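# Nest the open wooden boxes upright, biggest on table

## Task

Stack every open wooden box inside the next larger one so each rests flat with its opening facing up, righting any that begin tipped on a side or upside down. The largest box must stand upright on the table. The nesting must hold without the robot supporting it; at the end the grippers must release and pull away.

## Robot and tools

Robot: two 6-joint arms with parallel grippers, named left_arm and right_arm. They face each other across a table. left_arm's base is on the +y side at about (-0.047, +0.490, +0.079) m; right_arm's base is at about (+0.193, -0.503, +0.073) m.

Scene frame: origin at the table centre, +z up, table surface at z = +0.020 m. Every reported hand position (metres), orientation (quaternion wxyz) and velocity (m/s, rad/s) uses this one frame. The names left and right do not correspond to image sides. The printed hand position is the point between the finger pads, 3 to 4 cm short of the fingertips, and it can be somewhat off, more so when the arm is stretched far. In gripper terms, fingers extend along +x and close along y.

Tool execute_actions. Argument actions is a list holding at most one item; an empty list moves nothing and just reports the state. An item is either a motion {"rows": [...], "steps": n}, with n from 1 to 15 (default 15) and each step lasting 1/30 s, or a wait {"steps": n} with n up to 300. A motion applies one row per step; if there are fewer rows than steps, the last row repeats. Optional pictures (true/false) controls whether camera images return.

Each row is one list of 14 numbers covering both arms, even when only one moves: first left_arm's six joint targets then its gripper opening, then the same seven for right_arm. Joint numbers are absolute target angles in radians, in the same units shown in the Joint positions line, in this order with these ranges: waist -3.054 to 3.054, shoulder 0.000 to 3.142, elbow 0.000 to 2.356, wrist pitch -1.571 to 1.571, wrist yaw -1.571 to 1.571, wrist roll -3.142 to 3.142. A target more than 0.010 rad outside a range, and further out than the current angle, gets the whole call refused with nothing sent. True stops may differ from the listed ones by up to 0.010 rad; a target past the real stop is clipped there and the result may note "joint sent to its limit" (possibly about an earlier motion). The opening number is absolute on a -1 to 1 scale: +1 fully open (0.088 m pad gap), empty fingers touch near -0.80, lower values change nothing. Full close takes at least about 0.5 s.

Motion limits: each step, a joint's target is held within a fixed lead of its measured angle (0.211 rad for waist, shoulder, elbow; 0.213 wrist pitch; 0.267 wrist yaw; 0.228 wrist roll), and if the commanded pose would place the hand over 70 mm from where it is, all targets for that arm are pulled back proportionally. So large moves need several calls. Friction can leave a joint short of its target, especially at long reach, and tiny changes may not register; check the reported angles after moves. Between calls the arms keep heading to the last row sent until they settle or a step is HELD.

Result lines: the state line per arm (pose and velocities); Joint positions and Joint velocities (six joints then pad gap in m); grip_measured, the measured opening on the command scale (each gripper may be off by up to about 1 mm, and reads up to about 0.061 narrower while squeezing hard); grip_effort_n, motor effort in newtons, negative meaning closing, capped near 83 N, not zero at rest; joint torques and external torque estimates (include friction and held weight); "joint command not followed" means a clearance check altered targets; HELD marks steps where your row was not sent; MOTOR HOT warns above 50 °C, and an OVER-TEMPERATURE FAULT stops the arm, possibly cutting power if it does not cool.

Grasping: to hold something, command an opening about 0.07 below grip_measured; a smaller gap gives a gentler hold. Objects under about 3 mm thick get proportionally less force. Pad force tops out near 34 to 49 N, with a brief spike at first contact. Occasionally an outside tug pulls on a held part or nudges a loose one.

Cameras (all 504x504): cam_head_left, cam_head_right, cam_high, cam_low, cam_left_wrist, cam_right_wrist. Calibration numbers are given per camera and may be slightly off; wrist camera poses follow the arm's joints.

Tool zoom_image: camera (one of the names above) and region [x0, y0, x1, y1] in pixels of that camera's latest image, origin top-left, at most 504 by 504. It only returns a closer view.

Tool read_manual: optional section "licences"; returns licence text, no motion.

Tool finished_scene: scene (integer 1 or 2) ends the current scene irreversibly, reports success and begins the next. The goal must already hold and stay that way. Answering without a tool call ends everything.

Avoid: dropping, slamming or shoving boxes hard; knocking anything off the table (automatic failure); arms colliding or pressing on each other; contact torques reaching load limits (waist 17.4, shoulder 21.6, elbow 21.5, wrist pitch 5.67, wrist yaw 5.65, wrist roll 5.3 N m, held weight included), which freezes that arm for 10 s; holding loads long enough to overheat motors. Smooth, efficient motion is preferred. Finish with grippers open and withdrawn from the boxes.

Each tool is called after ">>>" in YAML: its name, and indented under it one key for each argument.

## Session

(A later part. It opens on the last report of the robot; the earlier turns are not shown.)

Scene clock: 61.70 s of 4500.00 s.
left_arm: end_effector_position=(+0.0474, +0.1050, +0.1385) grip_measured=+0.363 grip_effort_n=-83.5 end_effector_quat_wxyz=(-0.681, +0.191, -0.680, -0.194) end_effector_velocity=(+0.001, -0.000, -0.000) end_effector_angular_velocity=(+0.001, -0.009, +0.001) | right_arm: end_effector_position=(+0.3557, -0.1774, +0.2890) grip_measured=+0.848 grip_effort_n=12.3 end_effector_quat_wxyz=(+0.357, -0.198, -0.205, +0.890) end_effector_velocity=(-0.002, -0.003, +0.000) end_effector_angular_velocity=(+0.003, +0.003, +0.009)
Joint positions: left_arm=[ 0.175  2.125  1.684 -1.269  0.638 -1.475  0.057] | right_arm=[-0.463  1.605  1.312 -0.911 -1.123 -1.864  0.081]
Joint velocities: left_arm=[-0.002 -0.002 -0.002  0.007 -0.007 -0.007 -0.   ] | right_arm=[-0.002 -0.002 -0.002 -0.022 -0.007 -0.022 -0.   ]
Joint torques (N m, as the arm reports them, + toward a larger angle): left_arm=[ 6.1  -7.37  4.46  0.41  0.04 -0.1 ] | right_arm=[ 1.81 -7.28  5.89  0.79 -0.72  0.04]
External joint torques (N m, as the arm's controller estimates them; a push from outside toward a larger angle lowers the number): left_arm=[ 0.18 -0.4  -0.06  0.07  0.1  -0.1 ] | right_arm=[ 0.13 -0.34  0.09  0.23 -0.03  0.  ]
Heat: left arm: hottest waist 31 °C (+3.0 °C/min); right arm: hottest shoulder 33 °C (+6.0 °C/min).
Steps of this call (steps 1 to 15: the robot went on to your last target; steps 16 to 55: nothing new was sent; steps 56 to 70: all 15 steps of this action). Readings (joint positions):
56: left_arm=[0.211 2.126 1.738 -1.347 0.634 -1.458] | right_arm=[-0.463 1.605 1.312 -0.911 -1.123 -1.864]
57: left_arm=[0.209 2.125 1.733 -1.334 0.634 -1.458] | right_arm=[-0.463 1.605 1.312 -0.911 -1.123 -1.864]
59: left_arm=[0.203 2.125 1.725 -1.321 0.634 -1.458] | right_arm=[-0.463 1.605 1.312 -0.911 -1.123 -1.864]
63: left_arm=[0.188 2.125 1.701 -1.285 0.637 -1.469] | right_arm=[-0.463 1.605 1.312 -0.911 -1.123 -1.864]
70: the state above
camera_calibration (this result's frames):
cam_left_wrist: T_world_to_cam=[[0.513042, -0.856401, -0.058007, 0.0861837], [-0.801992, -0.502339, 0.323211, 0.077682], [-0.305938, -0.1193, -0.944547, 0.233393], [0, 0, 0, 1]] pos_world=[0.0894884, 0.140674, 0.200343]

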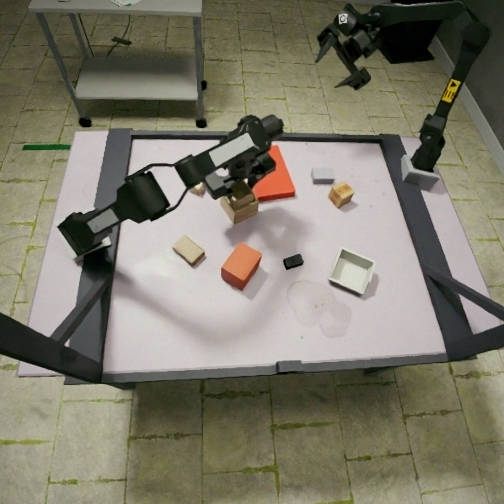

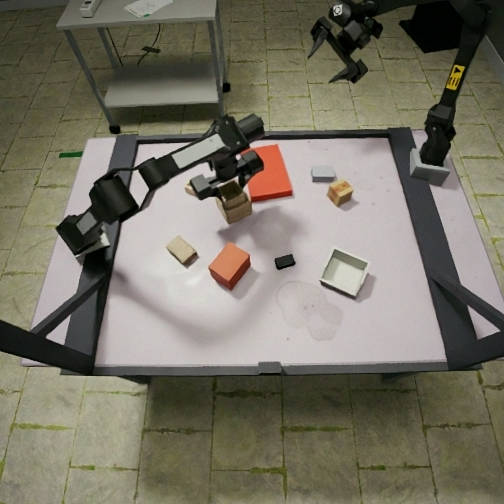

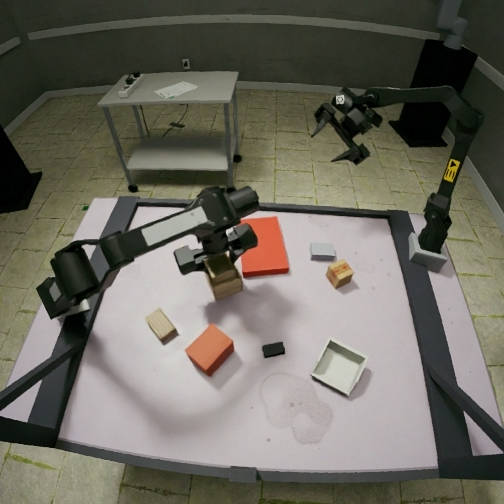

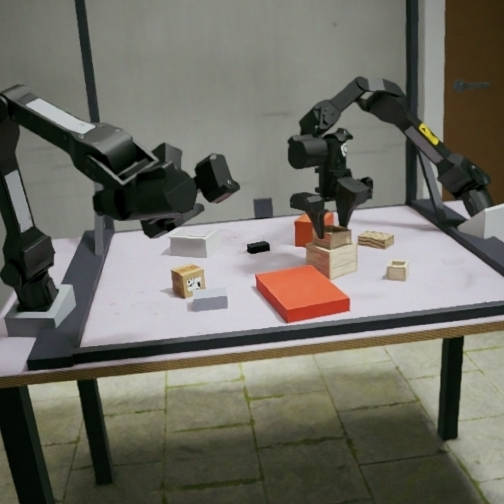

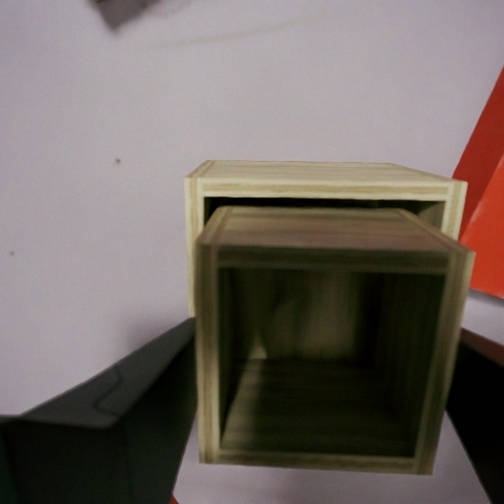

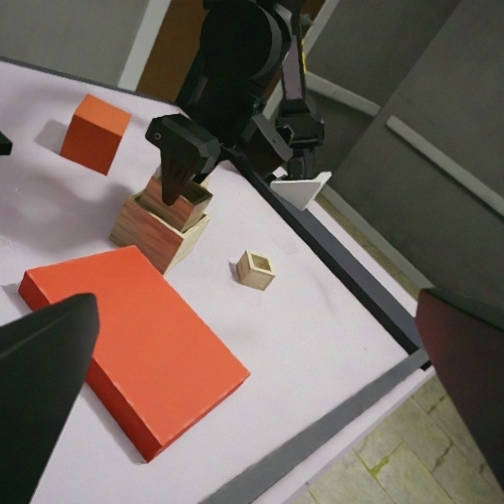

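>>> execute_actions:
  actions:
    - {"rows":[[0.165,2.122,1.648,-1.23,0.643,-1.49,0.15,-0.463,1.605,1.312,-0.911,-1.123,-1.864,0.85],[0.165,2.122,1.648,-1.23,0.643,-1.49,0.15,-0.463,1.605,1.312,-0.911,-1.123,-1.864,0.85],[0.165,2.122,1.648,-1.23,0.643,-1.49,0.15,-0.463,1.605,1.312,-0.911,-1.123,-1.864,0.85],[0.165,2.122,1.648,-1.23,0.643,-1.49,0.15,-0.463,1.605,1.312,-0.911,-1.123,-1.864,0.85],[0.157,2.124,1.626,-1.203,0.645,-1.5,0.15,-0.463,1.605,1.312,-0.911,-1.123,-1.864,0.85]],"steps":14}
  pictures: false

>>> execute_actions:
  actions:
    - {"rows":[[0.157,2.124,1.626,-1.203,0.645,-1.5,0.7,-0.463,1.605,1.312,-0.911,-1.123,-1.864,0.85]],"steps":10}

>>> zoom_image:
  camera: "cam_low"
  region: [280, 170, 400, 290]

Scene clock: 63.30 s of 4500.00 s.
left_arm: end_effector_position=(+0.0488, +0.1060, +0.1250) grip_measured=+0.363 grip_effort_n=-83.5 end_effector_quat_wxyz=(-0.680, +0.192, -0.681, -0.194) end_effector_velocity=(-0.003, +0.001, -0.000) end_effector_angular_velocity=(+0.002, +0.010, +0.024) | right_arm: end_effector_position=(+0.3557, -0.1774, +0.2890) grip_measured=+0.848 grip_effort_n=12.3 end_effector_quat_wxyz=(+0.357, -0.198, -0.205, +0.890) end_effector_velocity=(+0.001, -0.001, +0.003) end_effector_angular_velocity=(+0.018, -0.008, -0.002)
Joint positions: left_arm=[ 0.159  2.125  1.636 -1.206  0.643 -1.497  0.057] | right_arm=[-0.463  1.605  1.312 -0.911 -1.123 -1.864  0.081]
Joint velocities: left_arm=[-0.002 -0.002 -0.002 -0.007  0.007 -0.022 -0.   ] | right_arm=[-0.002 -0.007 -0.002  0.007 -0.007 -0.007 -0.   ]
Joint torques (N m, as the arm reports them, + toward a larger angle): left_arm=[ 5.79 -7.1   4.1   0.47  0.   -0.08] | right_arm=[ 1.74 -7.4   5.78  0.77 -0.74  0.02]
External joint torques (N m, as the arm's controller estimates them; a push from outside toward a larger angle lowers the number): left_arm=[-0.35  0.02 -0.48  0.11  0.08 -0.1 ] | right_arm=[ 0.08 -0.41 -0.1   0.19 -0.04 -0.01]
Heat: left arm: hottest waist 31 °C (+3.0 °C/min); right arm: hottest shoulder 33 °C (+5.1 °C/min).
Steps of this call (steps 1 to 15: the robot went on to your last target; steps 16 to 34: nothing new was sent; steps 35 to 48: all 14 steps of this action). Readings (joint positions):
35: left_arm=[0.175 2.125 1.681 -1.263 0.638 -1.477] | right_arm=[-0.463 1.605 1.312 -0.911 -1.123 -1.864]
36: left_arm=[0.174 2.125 1.674 -1.251 0.639 -1.480] | right_arm=[-0.463 1.605 1.312 -0.911 -1.123 -1.864]
38: left_arm=[0.170 2.125 1.664 -1.240 0.639 -1.484] | right_arm=[-0.463 1.605 1.312 -0.911 -1.123 -1.864]
42: left_arm=[0.160 2.125 1.639 -1.213 0.641 -1.494] | right_arm=[-0.463 1.605 1.312 -0.911 -1.123 -1.864]
48: the state above

Scene clock: 63.63 s of 4500.00 s.
left_arm: end_effector_position=(+0.0492, +0.1054, +0.1250) grip_measured=+0.683 grip_effort_n=17.0 end_effector_quat_wxyz=(-0.680, +0.193, -0.681, -0.193) end_effector_velocity=(-0.002, +0.001, +0.002) end_effector_angular_velocity=(-0.004, +0.006, +0.025) | right_arm: end_effector_position=(+0.3557, -0.1774, +0.2890) grip_measured=+0.848 grip_effort_n=12.3 end_effector_quat_wxyz=(+0.357, -0.198, -0.205, +0.890) end_effector_velocity=(-0.001, -0.001, +0.002) end_effector_angular_velocity=(+0.021, +0.009, +0.004)
Joint positions: left_arm=[ 0.159  2.125  1.636 -1.203  0.644 -1.498  0.072] | right_arm=[-0.463  1.605  1.312 -0.911 -1.123 -1.864  0.081]
Joint velocities: left_arm=[ 0.002 -0.007 -0.002 -0.007  0.007 -0.022  0.007] | right_arm=[-0.002 -0.002 -0.007  0.007 -0.022 -0.007 -0.   ]
Joint torques (N m, as the arm reports them, + toward a larger angle): left_arm=[ 5.75 -6.87  4.03  0.27 -0.02 -0.06] | right_arm=[ 1.88 -7.41  5.86  0.75 -0.77  0.03]
External joint torques (N m, as the arm's controller estimates them; a push from outside toward a larger angle lowers the number): left_arm=[-0.27  0.27 -0.53 -0.06  0.03 -0.07] | right_arm=[ 0.17 -0.41 -0.02  0.18 -0.07  0.  ]
Heat: left arm: hottest waist 31 °C (+3.0 °C/min); right arm: hottest shoulder 33 °C (+5.0 °C/min).
Steps of this call (steps 1 to 10: all 10 steps of this action). Readings (joint positions):
1: left_arm=[0.159 2.125 1.636 -1.206 0.643 -1.498] | right_arm=[-0.463 1.605 1.312 -0.911 -1.123 -1.864]
2: left_arm=[0.159 2.125 1.636 -1.205 0.643 -1.498] | right_arm=[-0.463 1.605 1.312 -0.911 -1.123 -1.864]
4: left_arm=[0.159 2.125 1.636 -1.203 0.644 -1.498] | right_arm=[-0.463 1.605 1.312 -0.911 -1.123 -1.864]
8: left_arm=[0.159 2.125 1.636 -1.203 0.644 -1.498] | right_arm=[-0.463 1.605 1.312 -0.911 -1.123 -1.864]
10: the state above
camera_calibration (this result's frames):
cam_left_wrist: T_world_to_cam=[[0.513071, -0.856701, -0.0531141, 0.0842945], [-0.801894, -0.500479, 0.326322, 0.0830719], [-0.306143, -0.124835, -0.943765, 0.221676], [0, 0, 0, 1]] pos_world=[0.0912303, 0.141464, 0.186579]

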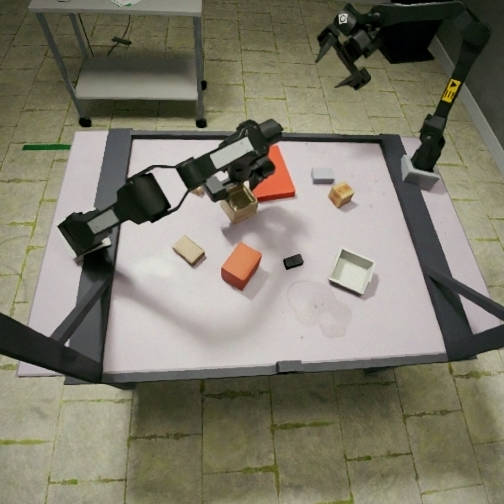

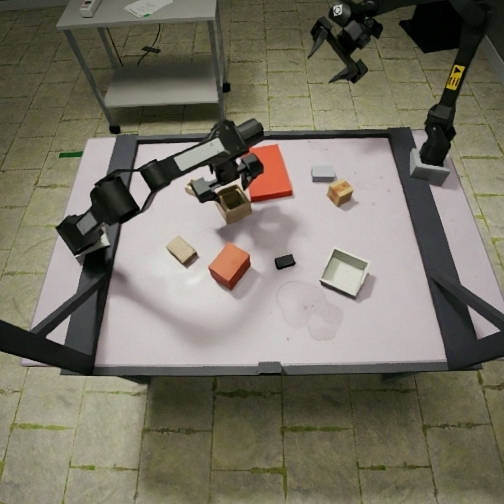

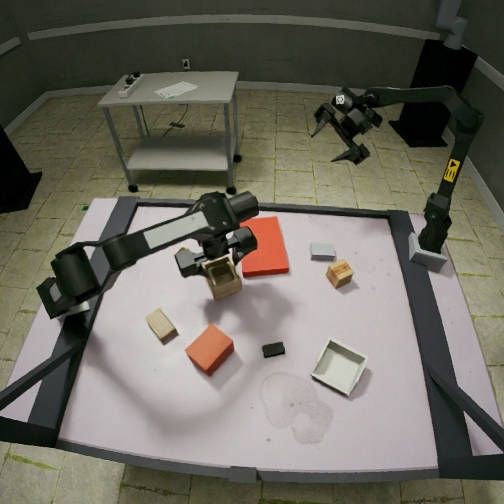

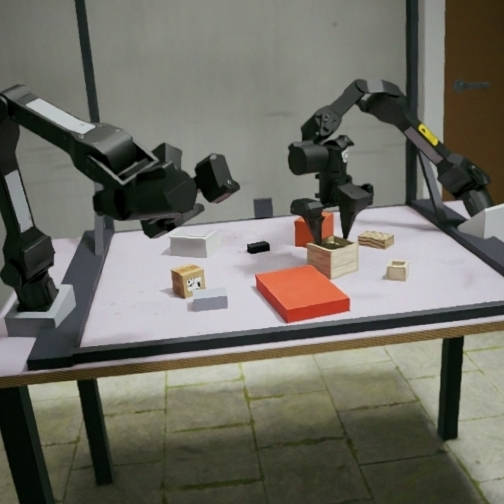

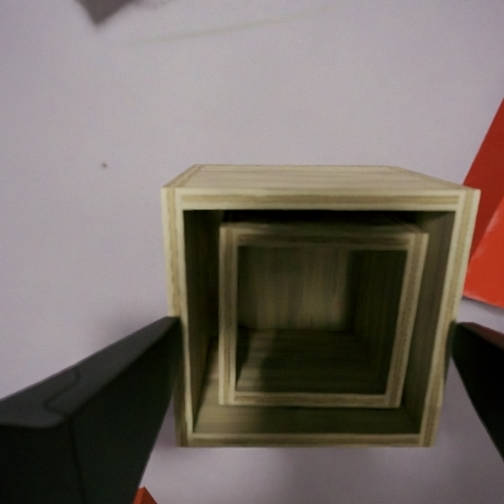

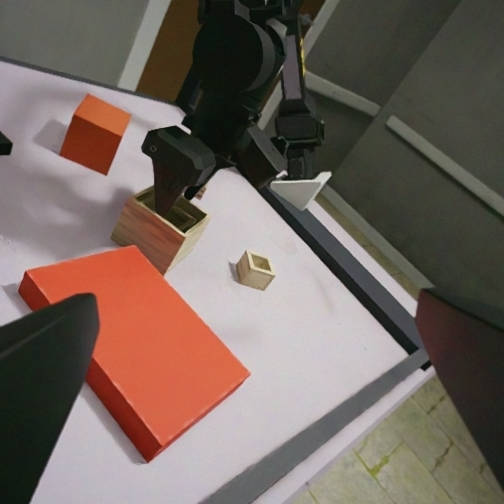

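Region (280, 170, 400, 290) of cam_low's 504x504 image, scaled by 4.200, with more detail than that image has.

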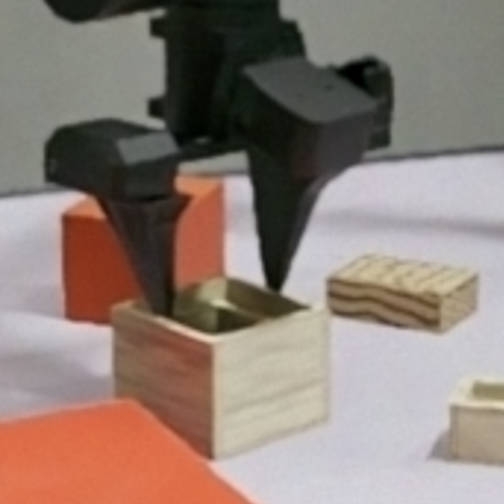

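>>> execute_actions:
  actions:
    - {"rows":[[0.185,2.12,1.69,-1.27,0.64,-1.475,0.7,-0.463,1.605,1.312,-0.911,-1.123,-1.864,0.85],[0.185,2.12,1.69,-1.27,0.64,-1.475,0.7,-0.463,1.605,1.312,-0.911,-1.123,-1.864,0.85],[0.185,2.12,1.69,-1.27,0.64,-1.475,0.7,-0.463,1.605,1.312,-0.911,-1.123,-1.864,0.85],[0.185,2.12,1.69,-1.27,0.64,-1.475,0.7,-0.463,1.605,1.312,-0.911,-1.123,-1.864,0.85],[0.216,2.115,1.75,-1.352,0.634,-1.455,0.7,-0.463,1.605,1.312,-0.911,-1.123,-1.864,0.85]],"steps":11}
  pictures: false

>>> execute_actions:
  actions:
    - {"rows":[[0.42,2.08,1.52,-1.27,0.6,-1.48,0.7,-0.463,1.605,1.312,-0.911,-1.123,-1.864,0.85]],"steps":9}
  pictures: false

>>> execute_actions:
  actions:
    - {"rows":[[0.474,2.136,1.34,-1.113,0.57,-1.5,0.7,-0.463,1.605,1.312,-0.911,-1.123,-1.864,0.85]],"steps":15}

Scene clock: 65.90 s of 4500.00 s.
left_arm: end_effector_position=(+0.0501, +0.1061, +0.1607) grip_measured=+0.697 grip_effort_n=16.0 end_effector_quat_wxyz=(-0.678, +0.204, -0.678, -0.197) end_effector_velocity=(+0.005, +0.009, +0.027) end_effector_angular_velocity=(+0.009, -0.010, +0.062) | right_arm: end_effector_position=(+0.3557, -0.1774, +0.2890) grip_measured=+0.848 grip_effort_n=12.8 end_effector_quat_wxyz=(+0.357, -0.198, -0.205, +0.890) end_effector_velocity=(-0.002, -0.003, +0.000) end_effector_angular_velocity=(-0.017, +0.024, +0.003)
Joint positions: left_arm=[ 0.216  2.121  1.741 -1.341  0.638 -1.459  0.073] | right_arm=[-0.463  1.605  1.312 -0.911 -1.123 -1.864  0.081]
Joint velocities: left_arm=[ 0.056 -0.002  0.066 -0.11  -0.022  0.007 -0.   ] | right_arm=[-0.002 -0.002 -0.002 -0.022 -0.007  0.007 -0.   ]
Joint torques (N m, as the arm reports them, + toward a larger angle): left_arm=[ 5.61 -7.59  5.44  0.2  -0.18  0.06] | right_arm=[ 1.59 -7.18  5.65  0.78 -0.8   0.05]
External joint torques (N m, as the arm's controller estimates them; a push from outside toward a larger angle lowers the number): left_arm=[ 0.37 -1.42  1.23 -0.1  -0.14  0.06] | right_arm=[-0.09 -0.24 -0.16  0.23 -0.11  0.01]
Heat: left arm: hottest waist 31 °C (+3.0 °C/min); right arm: hottest shoulder 33 °C (+5.0 °C/min).
Steps of this call (steps 1 to 15: the robot went on to your last target; steps 16 to 57: nothing new was sent; steps 58 to 68: all 11 steps of this action). Readings (joint positions):
58: left_arm=[0.161 2.125 1.641 -1.212 0.644 -1.495] | right_arm=[-0.463 1.605 1.312 -0.911 -1.123 -1.864]
59: left_arm=[0.163 2.125 1.651 -1.233 0.644 -1.491] | right_arm=[-0.463 1.605 1.312 -0.911 -1.123 -1.864]
61: left_arm=[0.172 2.125 1.664 -1.254 0.644 -1.484] | right_arm=[-0.463 1.605 1.312 -0.911 -1.123 -1.864]
65: left_arm=[0.201 2.124 1.722 -1.327 0.639 -1.464] | right_arm=[-0.463 1.605 1.312 -0.911 -1.123 -1.864]
68: the state above

Scene clock: 66.20 s of 4500.00 s.
left_arm: end_effector_position=(+0.1061, +0.1828, +0.1742) grip_measured=+0.697 grip_effort_n=16.0 end_effector_quat_wxyz=(-0.647, +0.302, -0.644, -0.274) end_effector_velocity=(+0.016, -0.008, +0.007) end_effector_angular_velocity=(-0.066, -0.069, -0.030) | right_arm: end_effector_position=(+0.3557, -0.1774, +0.2890) grip_measured=+0.848 grip_effort_n=12.3 end_effector_quat_wxyz=(+0.357, -0.198, -0.205, +0.890) end_effector_velocity=(-0.001, -0.003, -0.002) end_effector_angular_velocity=(-0.017, +0.004, +0.002)
Joint positions: left_arm=[ 0.439  2.091  1.529 -1.278  0.597 -1.477  0.073] | right_arm=[-0.463  1.605  1.312 -0.911 -1.123 -1.864  0.081]
Joint velocities: left_arm=[ 0.022 -0.012 -0.007  0.095  0.007 -0.007  0.   ] | right_arm=[-0.002 -0.002 -0.002 -0.022  0.007 -0.007 -0.   ]
Joint torques (N m, as the arm reports them, + toward a larger angle): left_arm=[ 3.29 -6.97  4.79  0.72  0.07 -0.08] | right_arm=[ 1.51 -7.36  5.84  0.77 -0.74  0.12]
External joint torques (N m, as the arm's controller estimates them; a push from outside toward a larger angle lowers the number): left_arm=[ 0.23  0.02 -0.55  0.18 -0.08 -0.11] | right_arm=[-0.16 -0.47  0.08  0.22 -0.05  0.08]
Heat: left arm: hottest waist 31 °C (+3.0 °C/min); right arm: hottest shoulder 33 °C (+5.1 °C/min).
Steps of this call (steps 1 to 9: all 9 steps of this action). Readings (joint positions):
1: left_arm=[0.222 2.117 1.726 -1.330 0.639 -1.460] | right_arm=[-0.463 1.605 1.312 -0.911 -1.123 -1.864]
2: left_arm=[0.242 2.104 1.686 -1.308 0.637 -1.461] | right_arm=[-0.463 1.605 1.312 -0.911 -1.123 -1.864]
4: left_arm=[0.317 2.090 1.608 -1.299 0.619 -1.470] | right_arm=[-0.463 1.605 1.312 -0.911 -1.123 -1.864]
8: left_arm=[0.434 2.091 1.532 -1.280 0.597 -1.477] | right_arm=[-0.463 1.605 1.312 -0.911 -1.123 -1.864]
9: the state above

Scene clock: 66.70 s of 4500.00 s.
left_arm: end_effector_position=(+0.1268, +0.2239, +0.1291) grip_measured=+0.697 grip_effort_n=15.6 end_effector_quat_wxyz=(-0.632, +0.314, -0.634, -0.317) end_effector_velocity=(+0.001, +0.004, +0.001) end_effector_angular_velocity=(+0.021, -0.007, +0.013) | right_arm: end_effector_position=(+0.3557, -0.1774, +0.2890) grip_measured=+0.848 grip_effort_n=11.9 end_effector_quat_wxyz=(+0.357, -0.198, -0.205, +0.890) end_effector_velocity=(+0.001, -0.003, -0.001) end_effector_angular_velocity=(-0.014, +0.001, -0.004)
Joint positions: left_arm=[ 0.471  2.138  1.342 -1.115  0.571 -1.498  0.073] | right_arm=[-0.463  1.605  1.312 -0.911 -1.123 -1.864  0.081]
Joint velocities: left_arm=[ 0.002 -0.002 -0.002 -0.007 -0.022 -0.007 -0.   ] | right_arm=[-0.007 -0.002  0.002 -0.022  0.007 -0.007  0.   ]
Joint torques (N m, as the arm reports them, + toward a larger angle): left_arm=[ 5.02 -6.21  5.04  0.38 -0.12 -0.08] | right_arm=[ 1.66 -7.55  5.82  0.73 -0.73  0.03]
External joint torques (N m, as the arm's controller estimates them; a push from outside toward a larger angle lowers the number): left_arm=[-0.01 -0.13  0.34  0.01 -0.05 -0.08] | right_arm=[ 0.02 -0.6  -0.02  0.16 -0.04 -0.01]
Heat: left arm: hottest waist 31 °C (+3.0 °C/min); right arm: hottest shoulder 33 °C (+5.0 °C/min).
Steps of this call (steps 1 to 15: all 15 steps of this action). Readings (joint positions):
1: left_arm=[0.439 2.092 1.509 -1.245 0.597 -1.482] | right_arm=[-0.463 1.605 1.312 -0.911 -1.123 -1.864]
2: left_arm=[0.441 2.087 1.469 -1.189 0.596 -1.484] | right_arm=[-0.463 1.605 1.312 -0.911 -1.123 -1.864]
4: left_arm=[0.453 2.101 1.406 -1.156 0.582 -1.492] | right_arm=[-0.463 1.605 1.312 -0.911 -1.123 -1.864]
8: left_arm=[0.471 2.138 1.343 -1.127 0.571 -1.497] | right_arm=[-0.463 1.605 1.312 -0.911 -1.123 -1.864]
15: the state above
camera_calibration (this result's frames):
cam_left_wrist: T_world_to_cam=[[0.790173, -0.610098, -0.0583646, 0.0565505], [-0.562597, -0.759821, 0.325816, 0.231064], [-0.243127, -0.224615, -0.94363, 0.278493], [0, 0, 0, 1]] pos_world=[0.15302, 0.272623, 0.19081]

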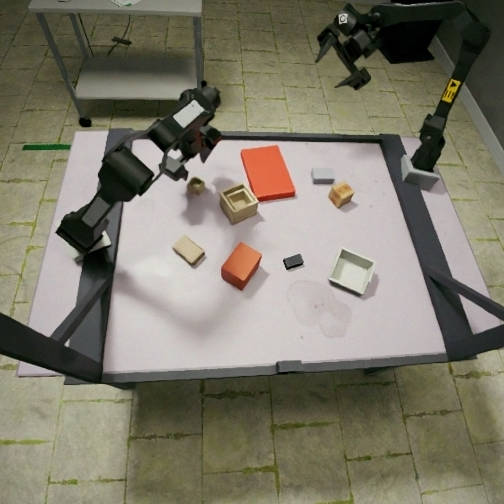

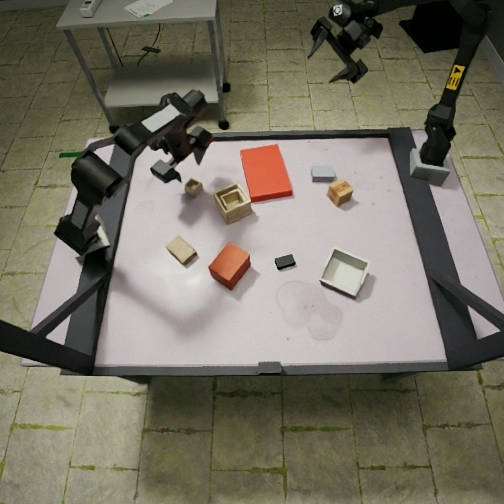

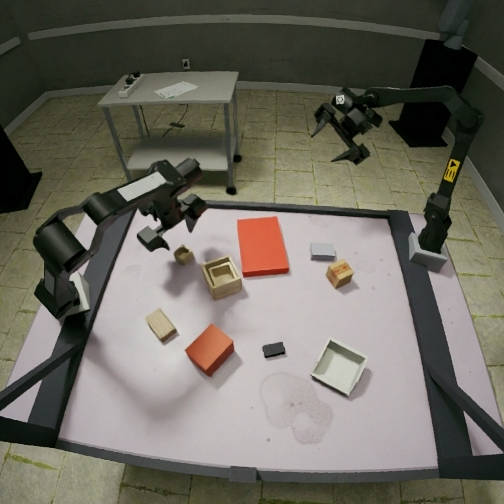

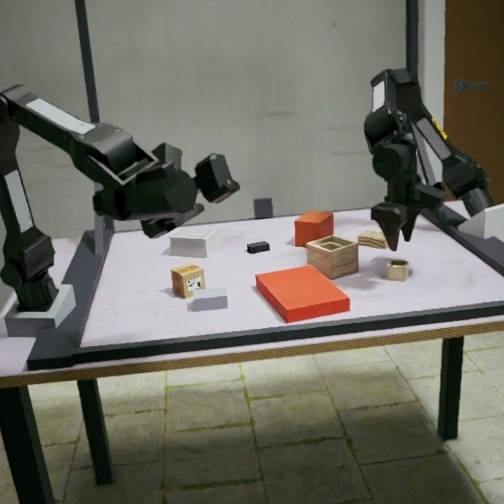

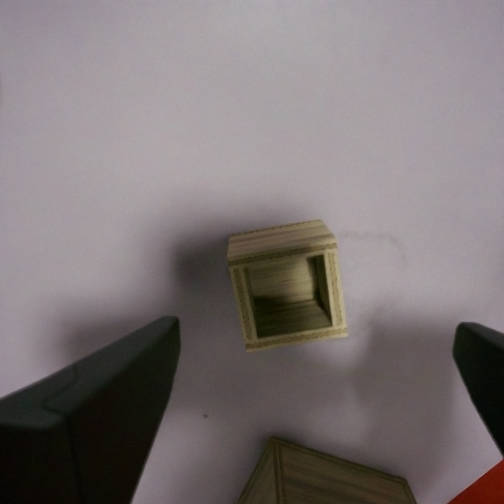

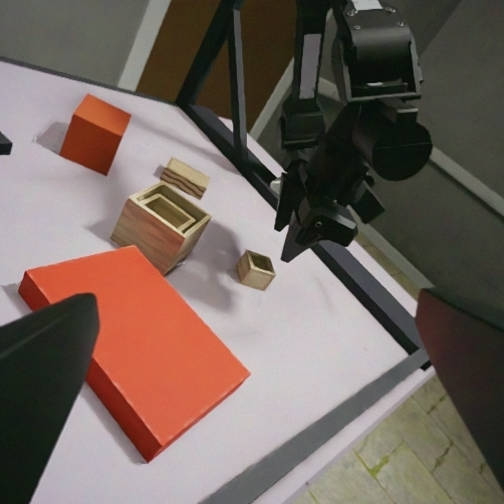

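>>> execute_actions:
  actions: []

Scene clock: 72.10 s of 4500.00 s.
left_arm: end_effector_position=(+0.1268, +0.2239, +0.1291) grip_measured=+0.697 grip_effort_n=15.6 end_effector_quat_wxyz=(-0.632, +0.314, -0.634, -0.317) end_effector_velocity=(-0.002, +0.002, -0.000) end_effector_angular_velocity=(+0.011, +0.002, -0.005) | right_arm: end_effector_position=(+0.3557, -0.1774, +0.2890) grip_measured=+0.848 grip_effort_n=11.9 end_effector_quat_wxyz=(+0.357, -0.198, -0.205, +0.890) end_effector_velocity=(-0.001, -0.001, +0.001) end_effector_angular_velocity=(+0.004, +0.005, +0.003)
Joint positions: left_arm=[ 0.471  2.138  1.342 -1.114  0.571 -1.498  0.073] | right_arm=[-0.463  1.605  1.312 -0.911 -1.123 -1.864  0.081]
Joint velocities: left_arm=[-0.002 -0.002 -0.002 -0.007 -0.007  0.007  0.   ] | right_arm=[-0.002 -0.002 -0.002 -0.007 -0.007 -0.007 -0.   ]
Joint torques (N m, as the arm reports them, + toward a larger angle): left_arm=[ 5.06 -6.12  5.04  0.41 -0.11 -0.08] | right_arm=[ 1.81 -7.26  6.    0.76 -0.76  0.06]
External joint torques (N m, as the arm's controller estimates them; a push from outside toward a larger angle lowers the number): left_arm=[ 0.08  0.    0.36  0.06 -0.05 -0.09] | right_arm=[ 0.14 -0.34  0.2   0.2  -0.07  0.02]
Heat: left arm: hottest waist 32 °C (+3.0 °C/min); right arm: hottest shoulder 33 °C (+4.1 °C/min).
Steps of this call (steps 1 to 15: the robot went on to your last target; steps 16 to 90: nothing new was sent; then 2.40 s passed at rest). Readings (joint positions):
1: left_arm=[0.471 2.138 1.342 -1.115 0.571 -1.498] | right_arm=[-0.463 1.605 1.312 -0.911 -1.123 -1.864]
2: left_arm=[0.471 2.138 1.342 -1.114 0.571 -1.498] | right_arm=[-0.463 1.605 1.312 -0.911 -1.123 -1.864]
4: left_arm=[0.471 2.138 1.342 -1.114 0.571 -1.498] | right_arm=[-0.463 1.605 1.312 -0.911 -1.123 -1.864]
8: left_arm=[0.471 2.138 1.342 -1.114 0.571 -1.498] | right_arm=[-0.463 1.605 1.312 -0.911 -1.123 -1.864]
90: the state above
All arms were judged still, so your last target was given up. Only a new action makes them travel on or press farther. Fingers that are still opening or closing keep moving.
camera_calibration (this result's frames):
cam_left_wrist: T_world_to_cam=[[0.790063, -0.610271, -0.0580453, 0.0564882], [-0.562842, -0.759648, 0.325797, 0.231064], [-0.242919, -0.22473, -0.943656, 0.278501], [0, 0, 0, 1]] pos_world=[0.153076, 0.272588, 0.190808]

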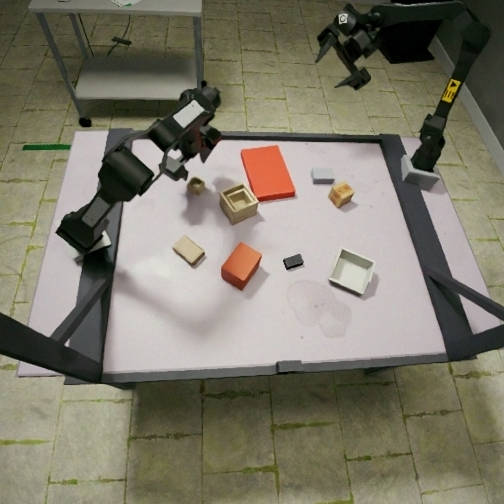

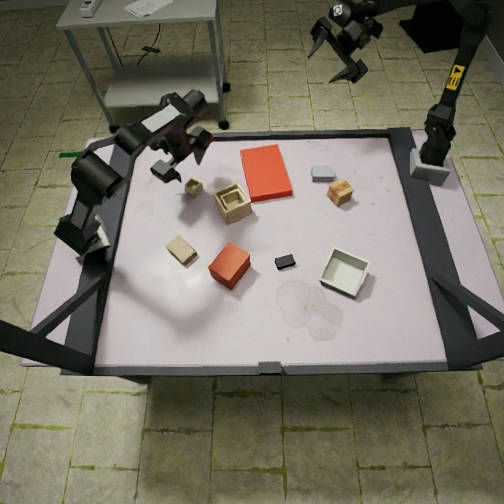

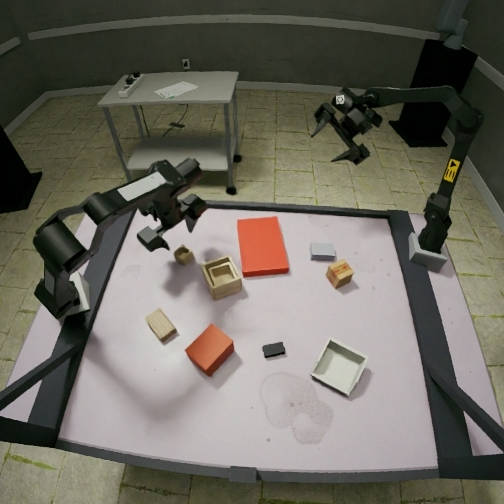

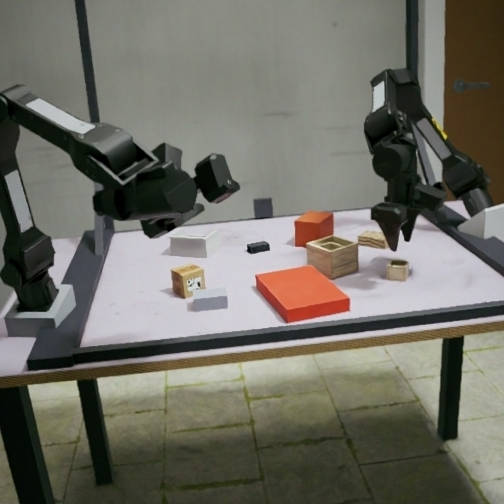

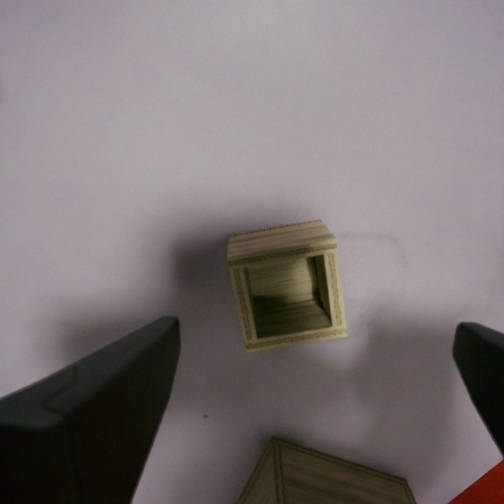

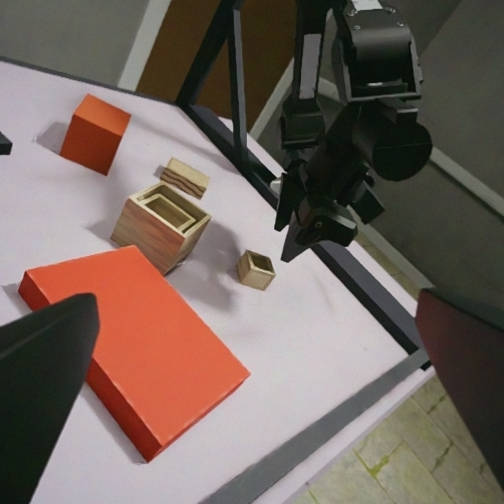

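>>> execute_actions:
  actions:
    - {"rows":[[0.455,2.135,1.30,-1.06,0.575,-1.62,0.6,-0.463,1.605,1.312,-0.911,-1.123,-1.864,0.85],[0.455,2.135,1.30,-1.06,0.575,-1.64,0.6,-0.463,1.605,1.312,-0.911,-1.123,-1.864,0.85],[0.44,2.135,1.28,-1.02,0.58,-1.65,0.6,-0.463,1.605,1.312,-0.911,-1.123,-1.864,0.85],[0.44,2.135,1.28,-1.02,0.58,-1.65,0.6,-0.463,1.605,1.312,-0.911,-1.123,-1.864,0.85],[0.425,2.14,1.245,-0.97,0.586,-1.665,0.6,-0.463,1.605,1.312,-0.911,-1.123,-1.864,0.85]],"steps":15}

Scene clock: 74.73 s of 4500.00 s.
left_arm: end_effector_position=(+0.1261, +0.2224, +0.1020) grip_measured=+0.603 grip_effort_n=-15.6 end_effector_quat_wxyz=(-0.620, +0.350, -0.613, -0.342) end_effector_velocity=(+0.001, -0.003, +0.000) end_effector_angular_velocity=(-0.016, -0.010, +0.008) | right_arm: end_effector_position=(+0.3557, -0.1774, +0.2890) grip_measured=+0.848 grip_effort_n=12.8 end_effector_quat_wxyz=(+0.357, -0.198, -0.205, +0.890) end_effector_velocity=(-0.004, -0.003, -0.001) end_effector_angular_velocity=(+0.000, +0.006, +0.015)
Joint positions: left_arm=[ 0.424  2.138  1.253 -0.973  0.583 -1.662  0.069] | right_arm=[-0.463  1.605  1.312 -0.911 -1.123 -1.864  0.081]
Joint velocities: left_arm=[-0.002 -0.007 -0.007  0.022  0.007 -0.022 -0.   ] | right_arm=[ 0.002 -0.002 -0.007 -0.022 -0.007 -0.022 -0.   ]
Joint torques (N m, as the arm reports them, + toward a larger angle): left_arm=[ 5.01 -5.57  3.94  0.5   0.06 -0.06] | right_arm=[ 1.75 -7.43  5.91  0.77 -0.74  0.03]
External joint torques (N m, as the arm's controller estimates them; a push from outside toward a larger angle lowers the number): left_arm=[ 0.08  0.6  -0.63  0.12  0.11 -0.07] | right_arm=[ 0.07 -0.48  0.12  0.22 -0.05  0.  ]
Heat: left arm: hottest waist 32 °C (+3.0 °C/min); right arm: hottest shoulder 33 °C (+4.0 °C/min).
Steps of this call (steps 1 to 64: nothing new was sent; steps 65 to 79: all 15 steps of this action). Readings (joint positions):
65: left_arm=[0.471 2.138 1.338 -1.106 0.571 -1.518] | right_arm=[-0.463 1.605 1.312 -0.911 -1.123 -1.864]
66: left_arm=[0.469 2.138 1.330 -1.089 0.571 -1.555] | right_arm=[-0.463 1.605 1.312 -0.911 -1.123 -1.864]
68: left_arm=[0.460 2.138 1.311 -1.055 0.572 -1.604] | right_arm=[-0.463 1.605 1.312 -0.911 -1.123 -1.864]
72: left_arm=[0.431 2.138 1.263 -0.992 0.580 -1.649] | right_arm=[-0.463 1.605 1.312 -0.911 -1.123 -1.864]
79: the state above
camera_calibration (this result's frames):
cam_left_wrist: T_world_to_cam=[[0.846487, -0.531007, -0.0386152, 0.0278348], [-0.492293, -0.808265, 0.323041, 0.240565], [-0.202748, -0.25444, -0.945597, 0.254172], [0, 0, 0, 1]] pos_world=[0.1464, 0.273892, 0.163707]

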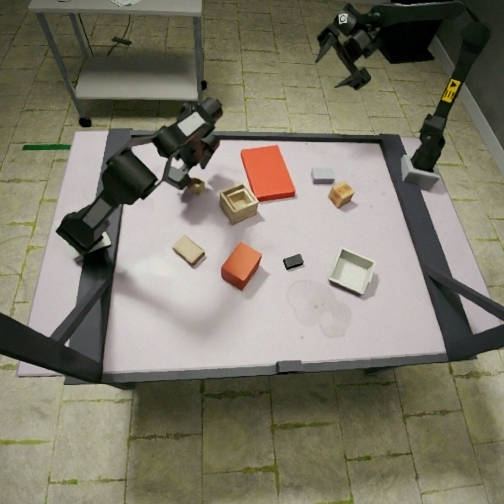

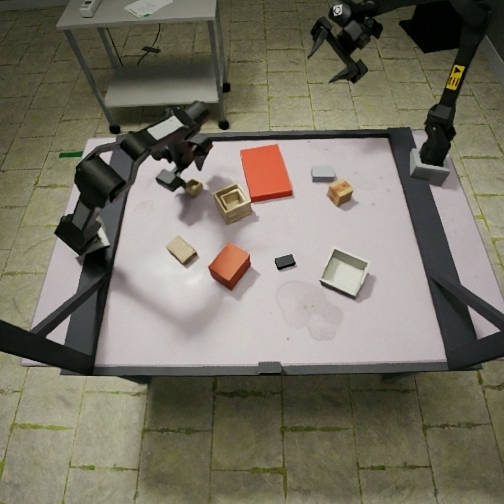

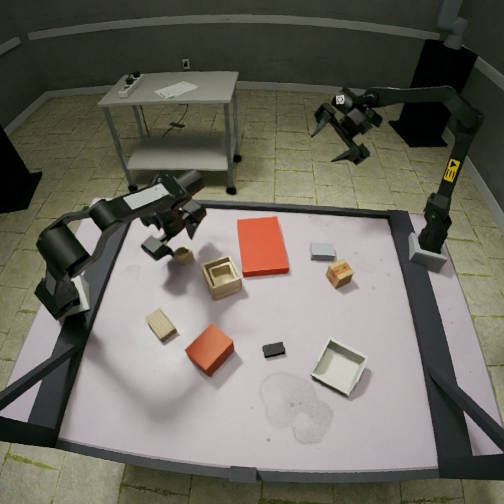

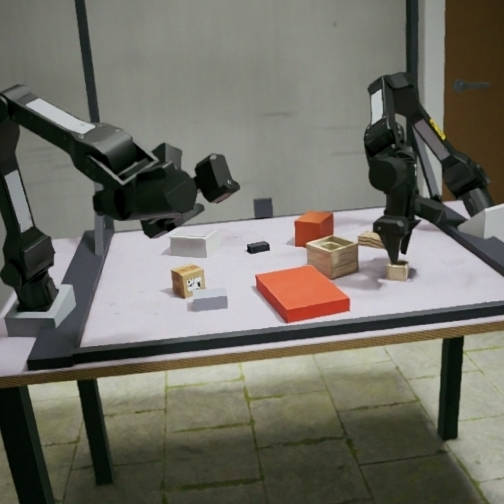

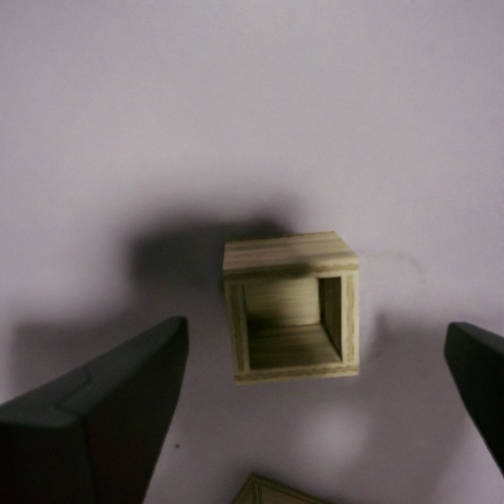

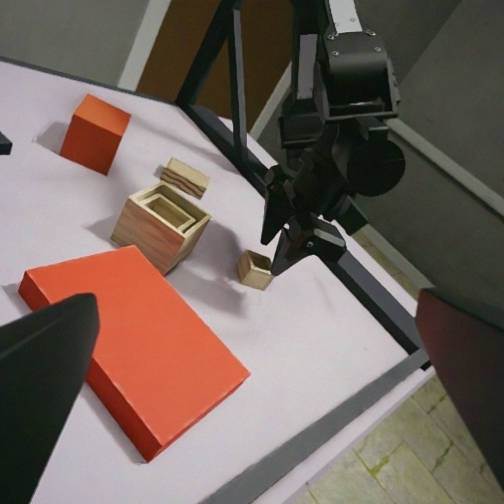

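>>> execute_actions:
  actions:
    - {"rows":[[0.413,2.14,1.24,-0.96,0.59,-1.67,0.6,-0.463,1.605,1.312,-0.911,-1.123,-1.864,0.85],[0.413,2.14,1.24,-0.96,0.59,-1.67,0.6,-0.463,1.605,1.312,-0.911,-1.123,-1.864,0.85],[0.413,2.14,1.24,-0.96,0.59,-1.67,0.6,-0.463,1.605,1.312,-0.911,-1.123,-1.864,0.85],[0.413,2.158,1.195,-0.922,0.592,-1.675,0.5,-0.463,1.605,1.312,-0.911,-1.123,-1.864,0.85]],"steps":15}

Scene clock: 76.73 s of 4500.00 s.
left_arm: end_effector_position=(+0.1242, +0.2308, +0.0870) grip_measured=+0.504 grip_effort_n=-15.6 end_effector_quat_wxyz=(-0.614, +0.348, -0.615, -0.351) end_effector_velocity=(+0.001, -0.000, -0.000) end_effector_angular_velocity=(+0.004, -0.009, +0.001) | right_arm: end_effector_position=(+0.3557, -0.1774, +0.2890) grip_measured=+0.848 grip_effort_n=12.8 end_effector_quat_wxyz=(+0.357, -0.198, -0.205, +0.890) end_effector_velocity=(-0.003, -0.001, -0.000) end_effector_angular_velocity=(+0.001, +0.007, +0.008)
Joint positions: left_arm=[ 0.414  2.149  1.201 -0.924  0.589 -1.672  0.064] | right_arm=[-0.463  1.605  1.312 -0.911 -1.123 -1.864  0.081]
Joint velocities: left_arm=[-0.002 -0.002 -0.002  0.007 -0.007 -0.007 -0.001] | right_arm=[ 0.002 -0.002 -0.007 -0.007 -0.007 -0.007 -0.   ]
Joint torques (N m, as the arm reports them, + toward a larger angle): left_arm=[ 4.73 -4.74  4.4   0.37  0.06 -0.06] | right_arm=[ 1.78 -7.38  5.73  0.78 -0.82  0.06]
External joint torques (N m, as the arm's controller estimates them; a push from outside toward a larger angle lowers the number): left_arm=[-0.18  1.39 -0.01  0.01  0.12 -0.07] | right_arm=[ 0.11 -0.49 -0.02  0.23 -0.14  0.03]
Heat: left arm: hottest waist 32 °C (+3.0 °C/min); right arm: hottest shoulder 33 °C (+3.0 °C/min).
Steps of this call (steps 1 to 15: the robot went on to your last target; steps 16 to 45: nothing new was sent; steps 46 to 60: all 15 steps of this action). Readings (joint positions):
46: left_arm=[0.423 2.138 1.252 -0.970 0.583 -1.664] | right_arm=[-0.463 1.605 1.312 -0.911 -1.123 -1.864]
47: left_arm=[0.422 2.138 1.251 -0.967 0.584 -1.665] | right_arm=[-0.463 1.605 1.312 -0.911 -1.123 -1.864]
49: left_arm=[0.418 2.138 1.244 -0.957 0.586 -1.667] | right_arm=[-0.463 1.605 1.312 -0.911 -1.123 -1.864]
53: left_arm=[0.415 2.145 1.210 -0.932 0.588 -1.671] | right_arm=[-0.463 1.605 1.312 -0.911 -1.123 -1.864]
60: the state above
camera_calibration (this result's frames):
cam_left_wrist: T_world_to_cam=[[0.851679, -0.521037, -0.0562395, 0.0319558], [-0.477918, -0.816232, 0.32459, 0.251175], [-0.215028, -0.249569, -0.944181, 0.241981], [0, 0, 0, 1]] pos_world=[0.144858, 0.282058, 0.148742]

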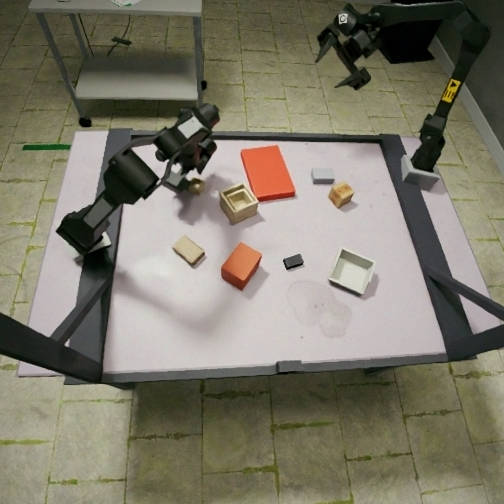

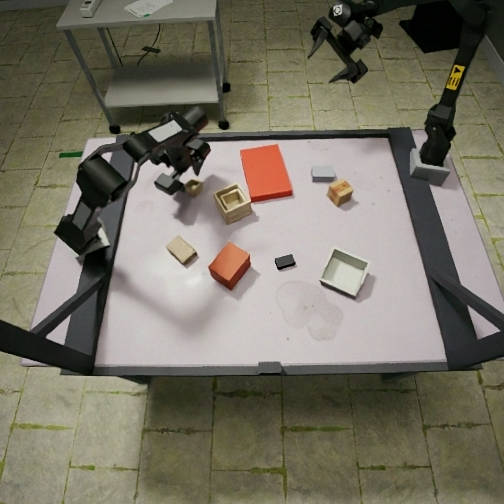

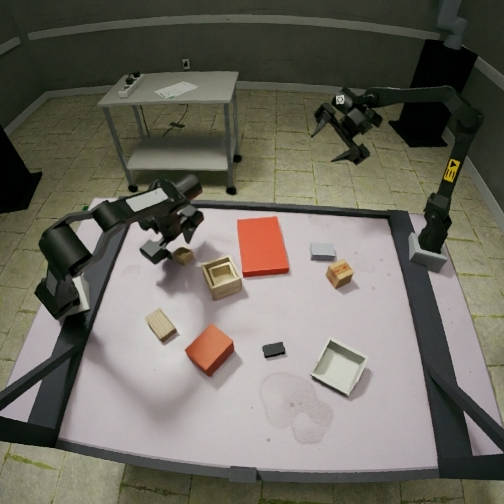

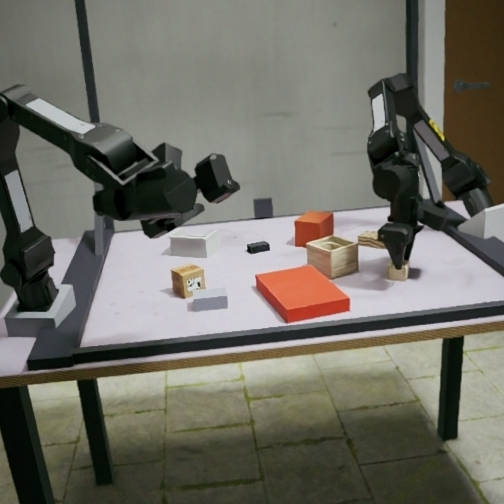

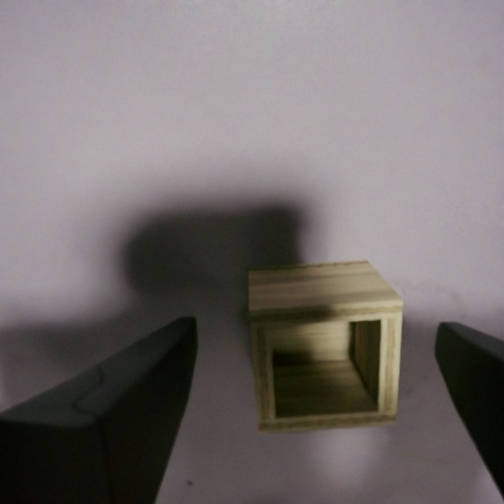

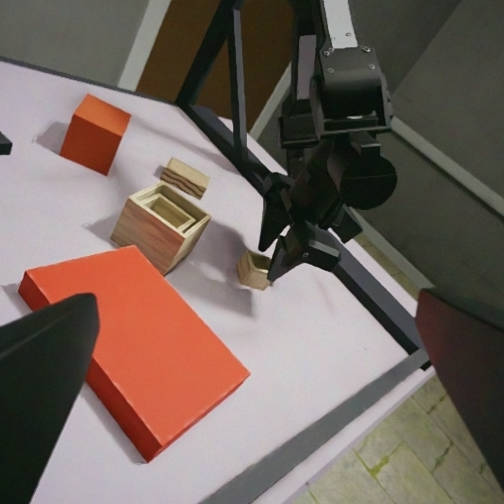

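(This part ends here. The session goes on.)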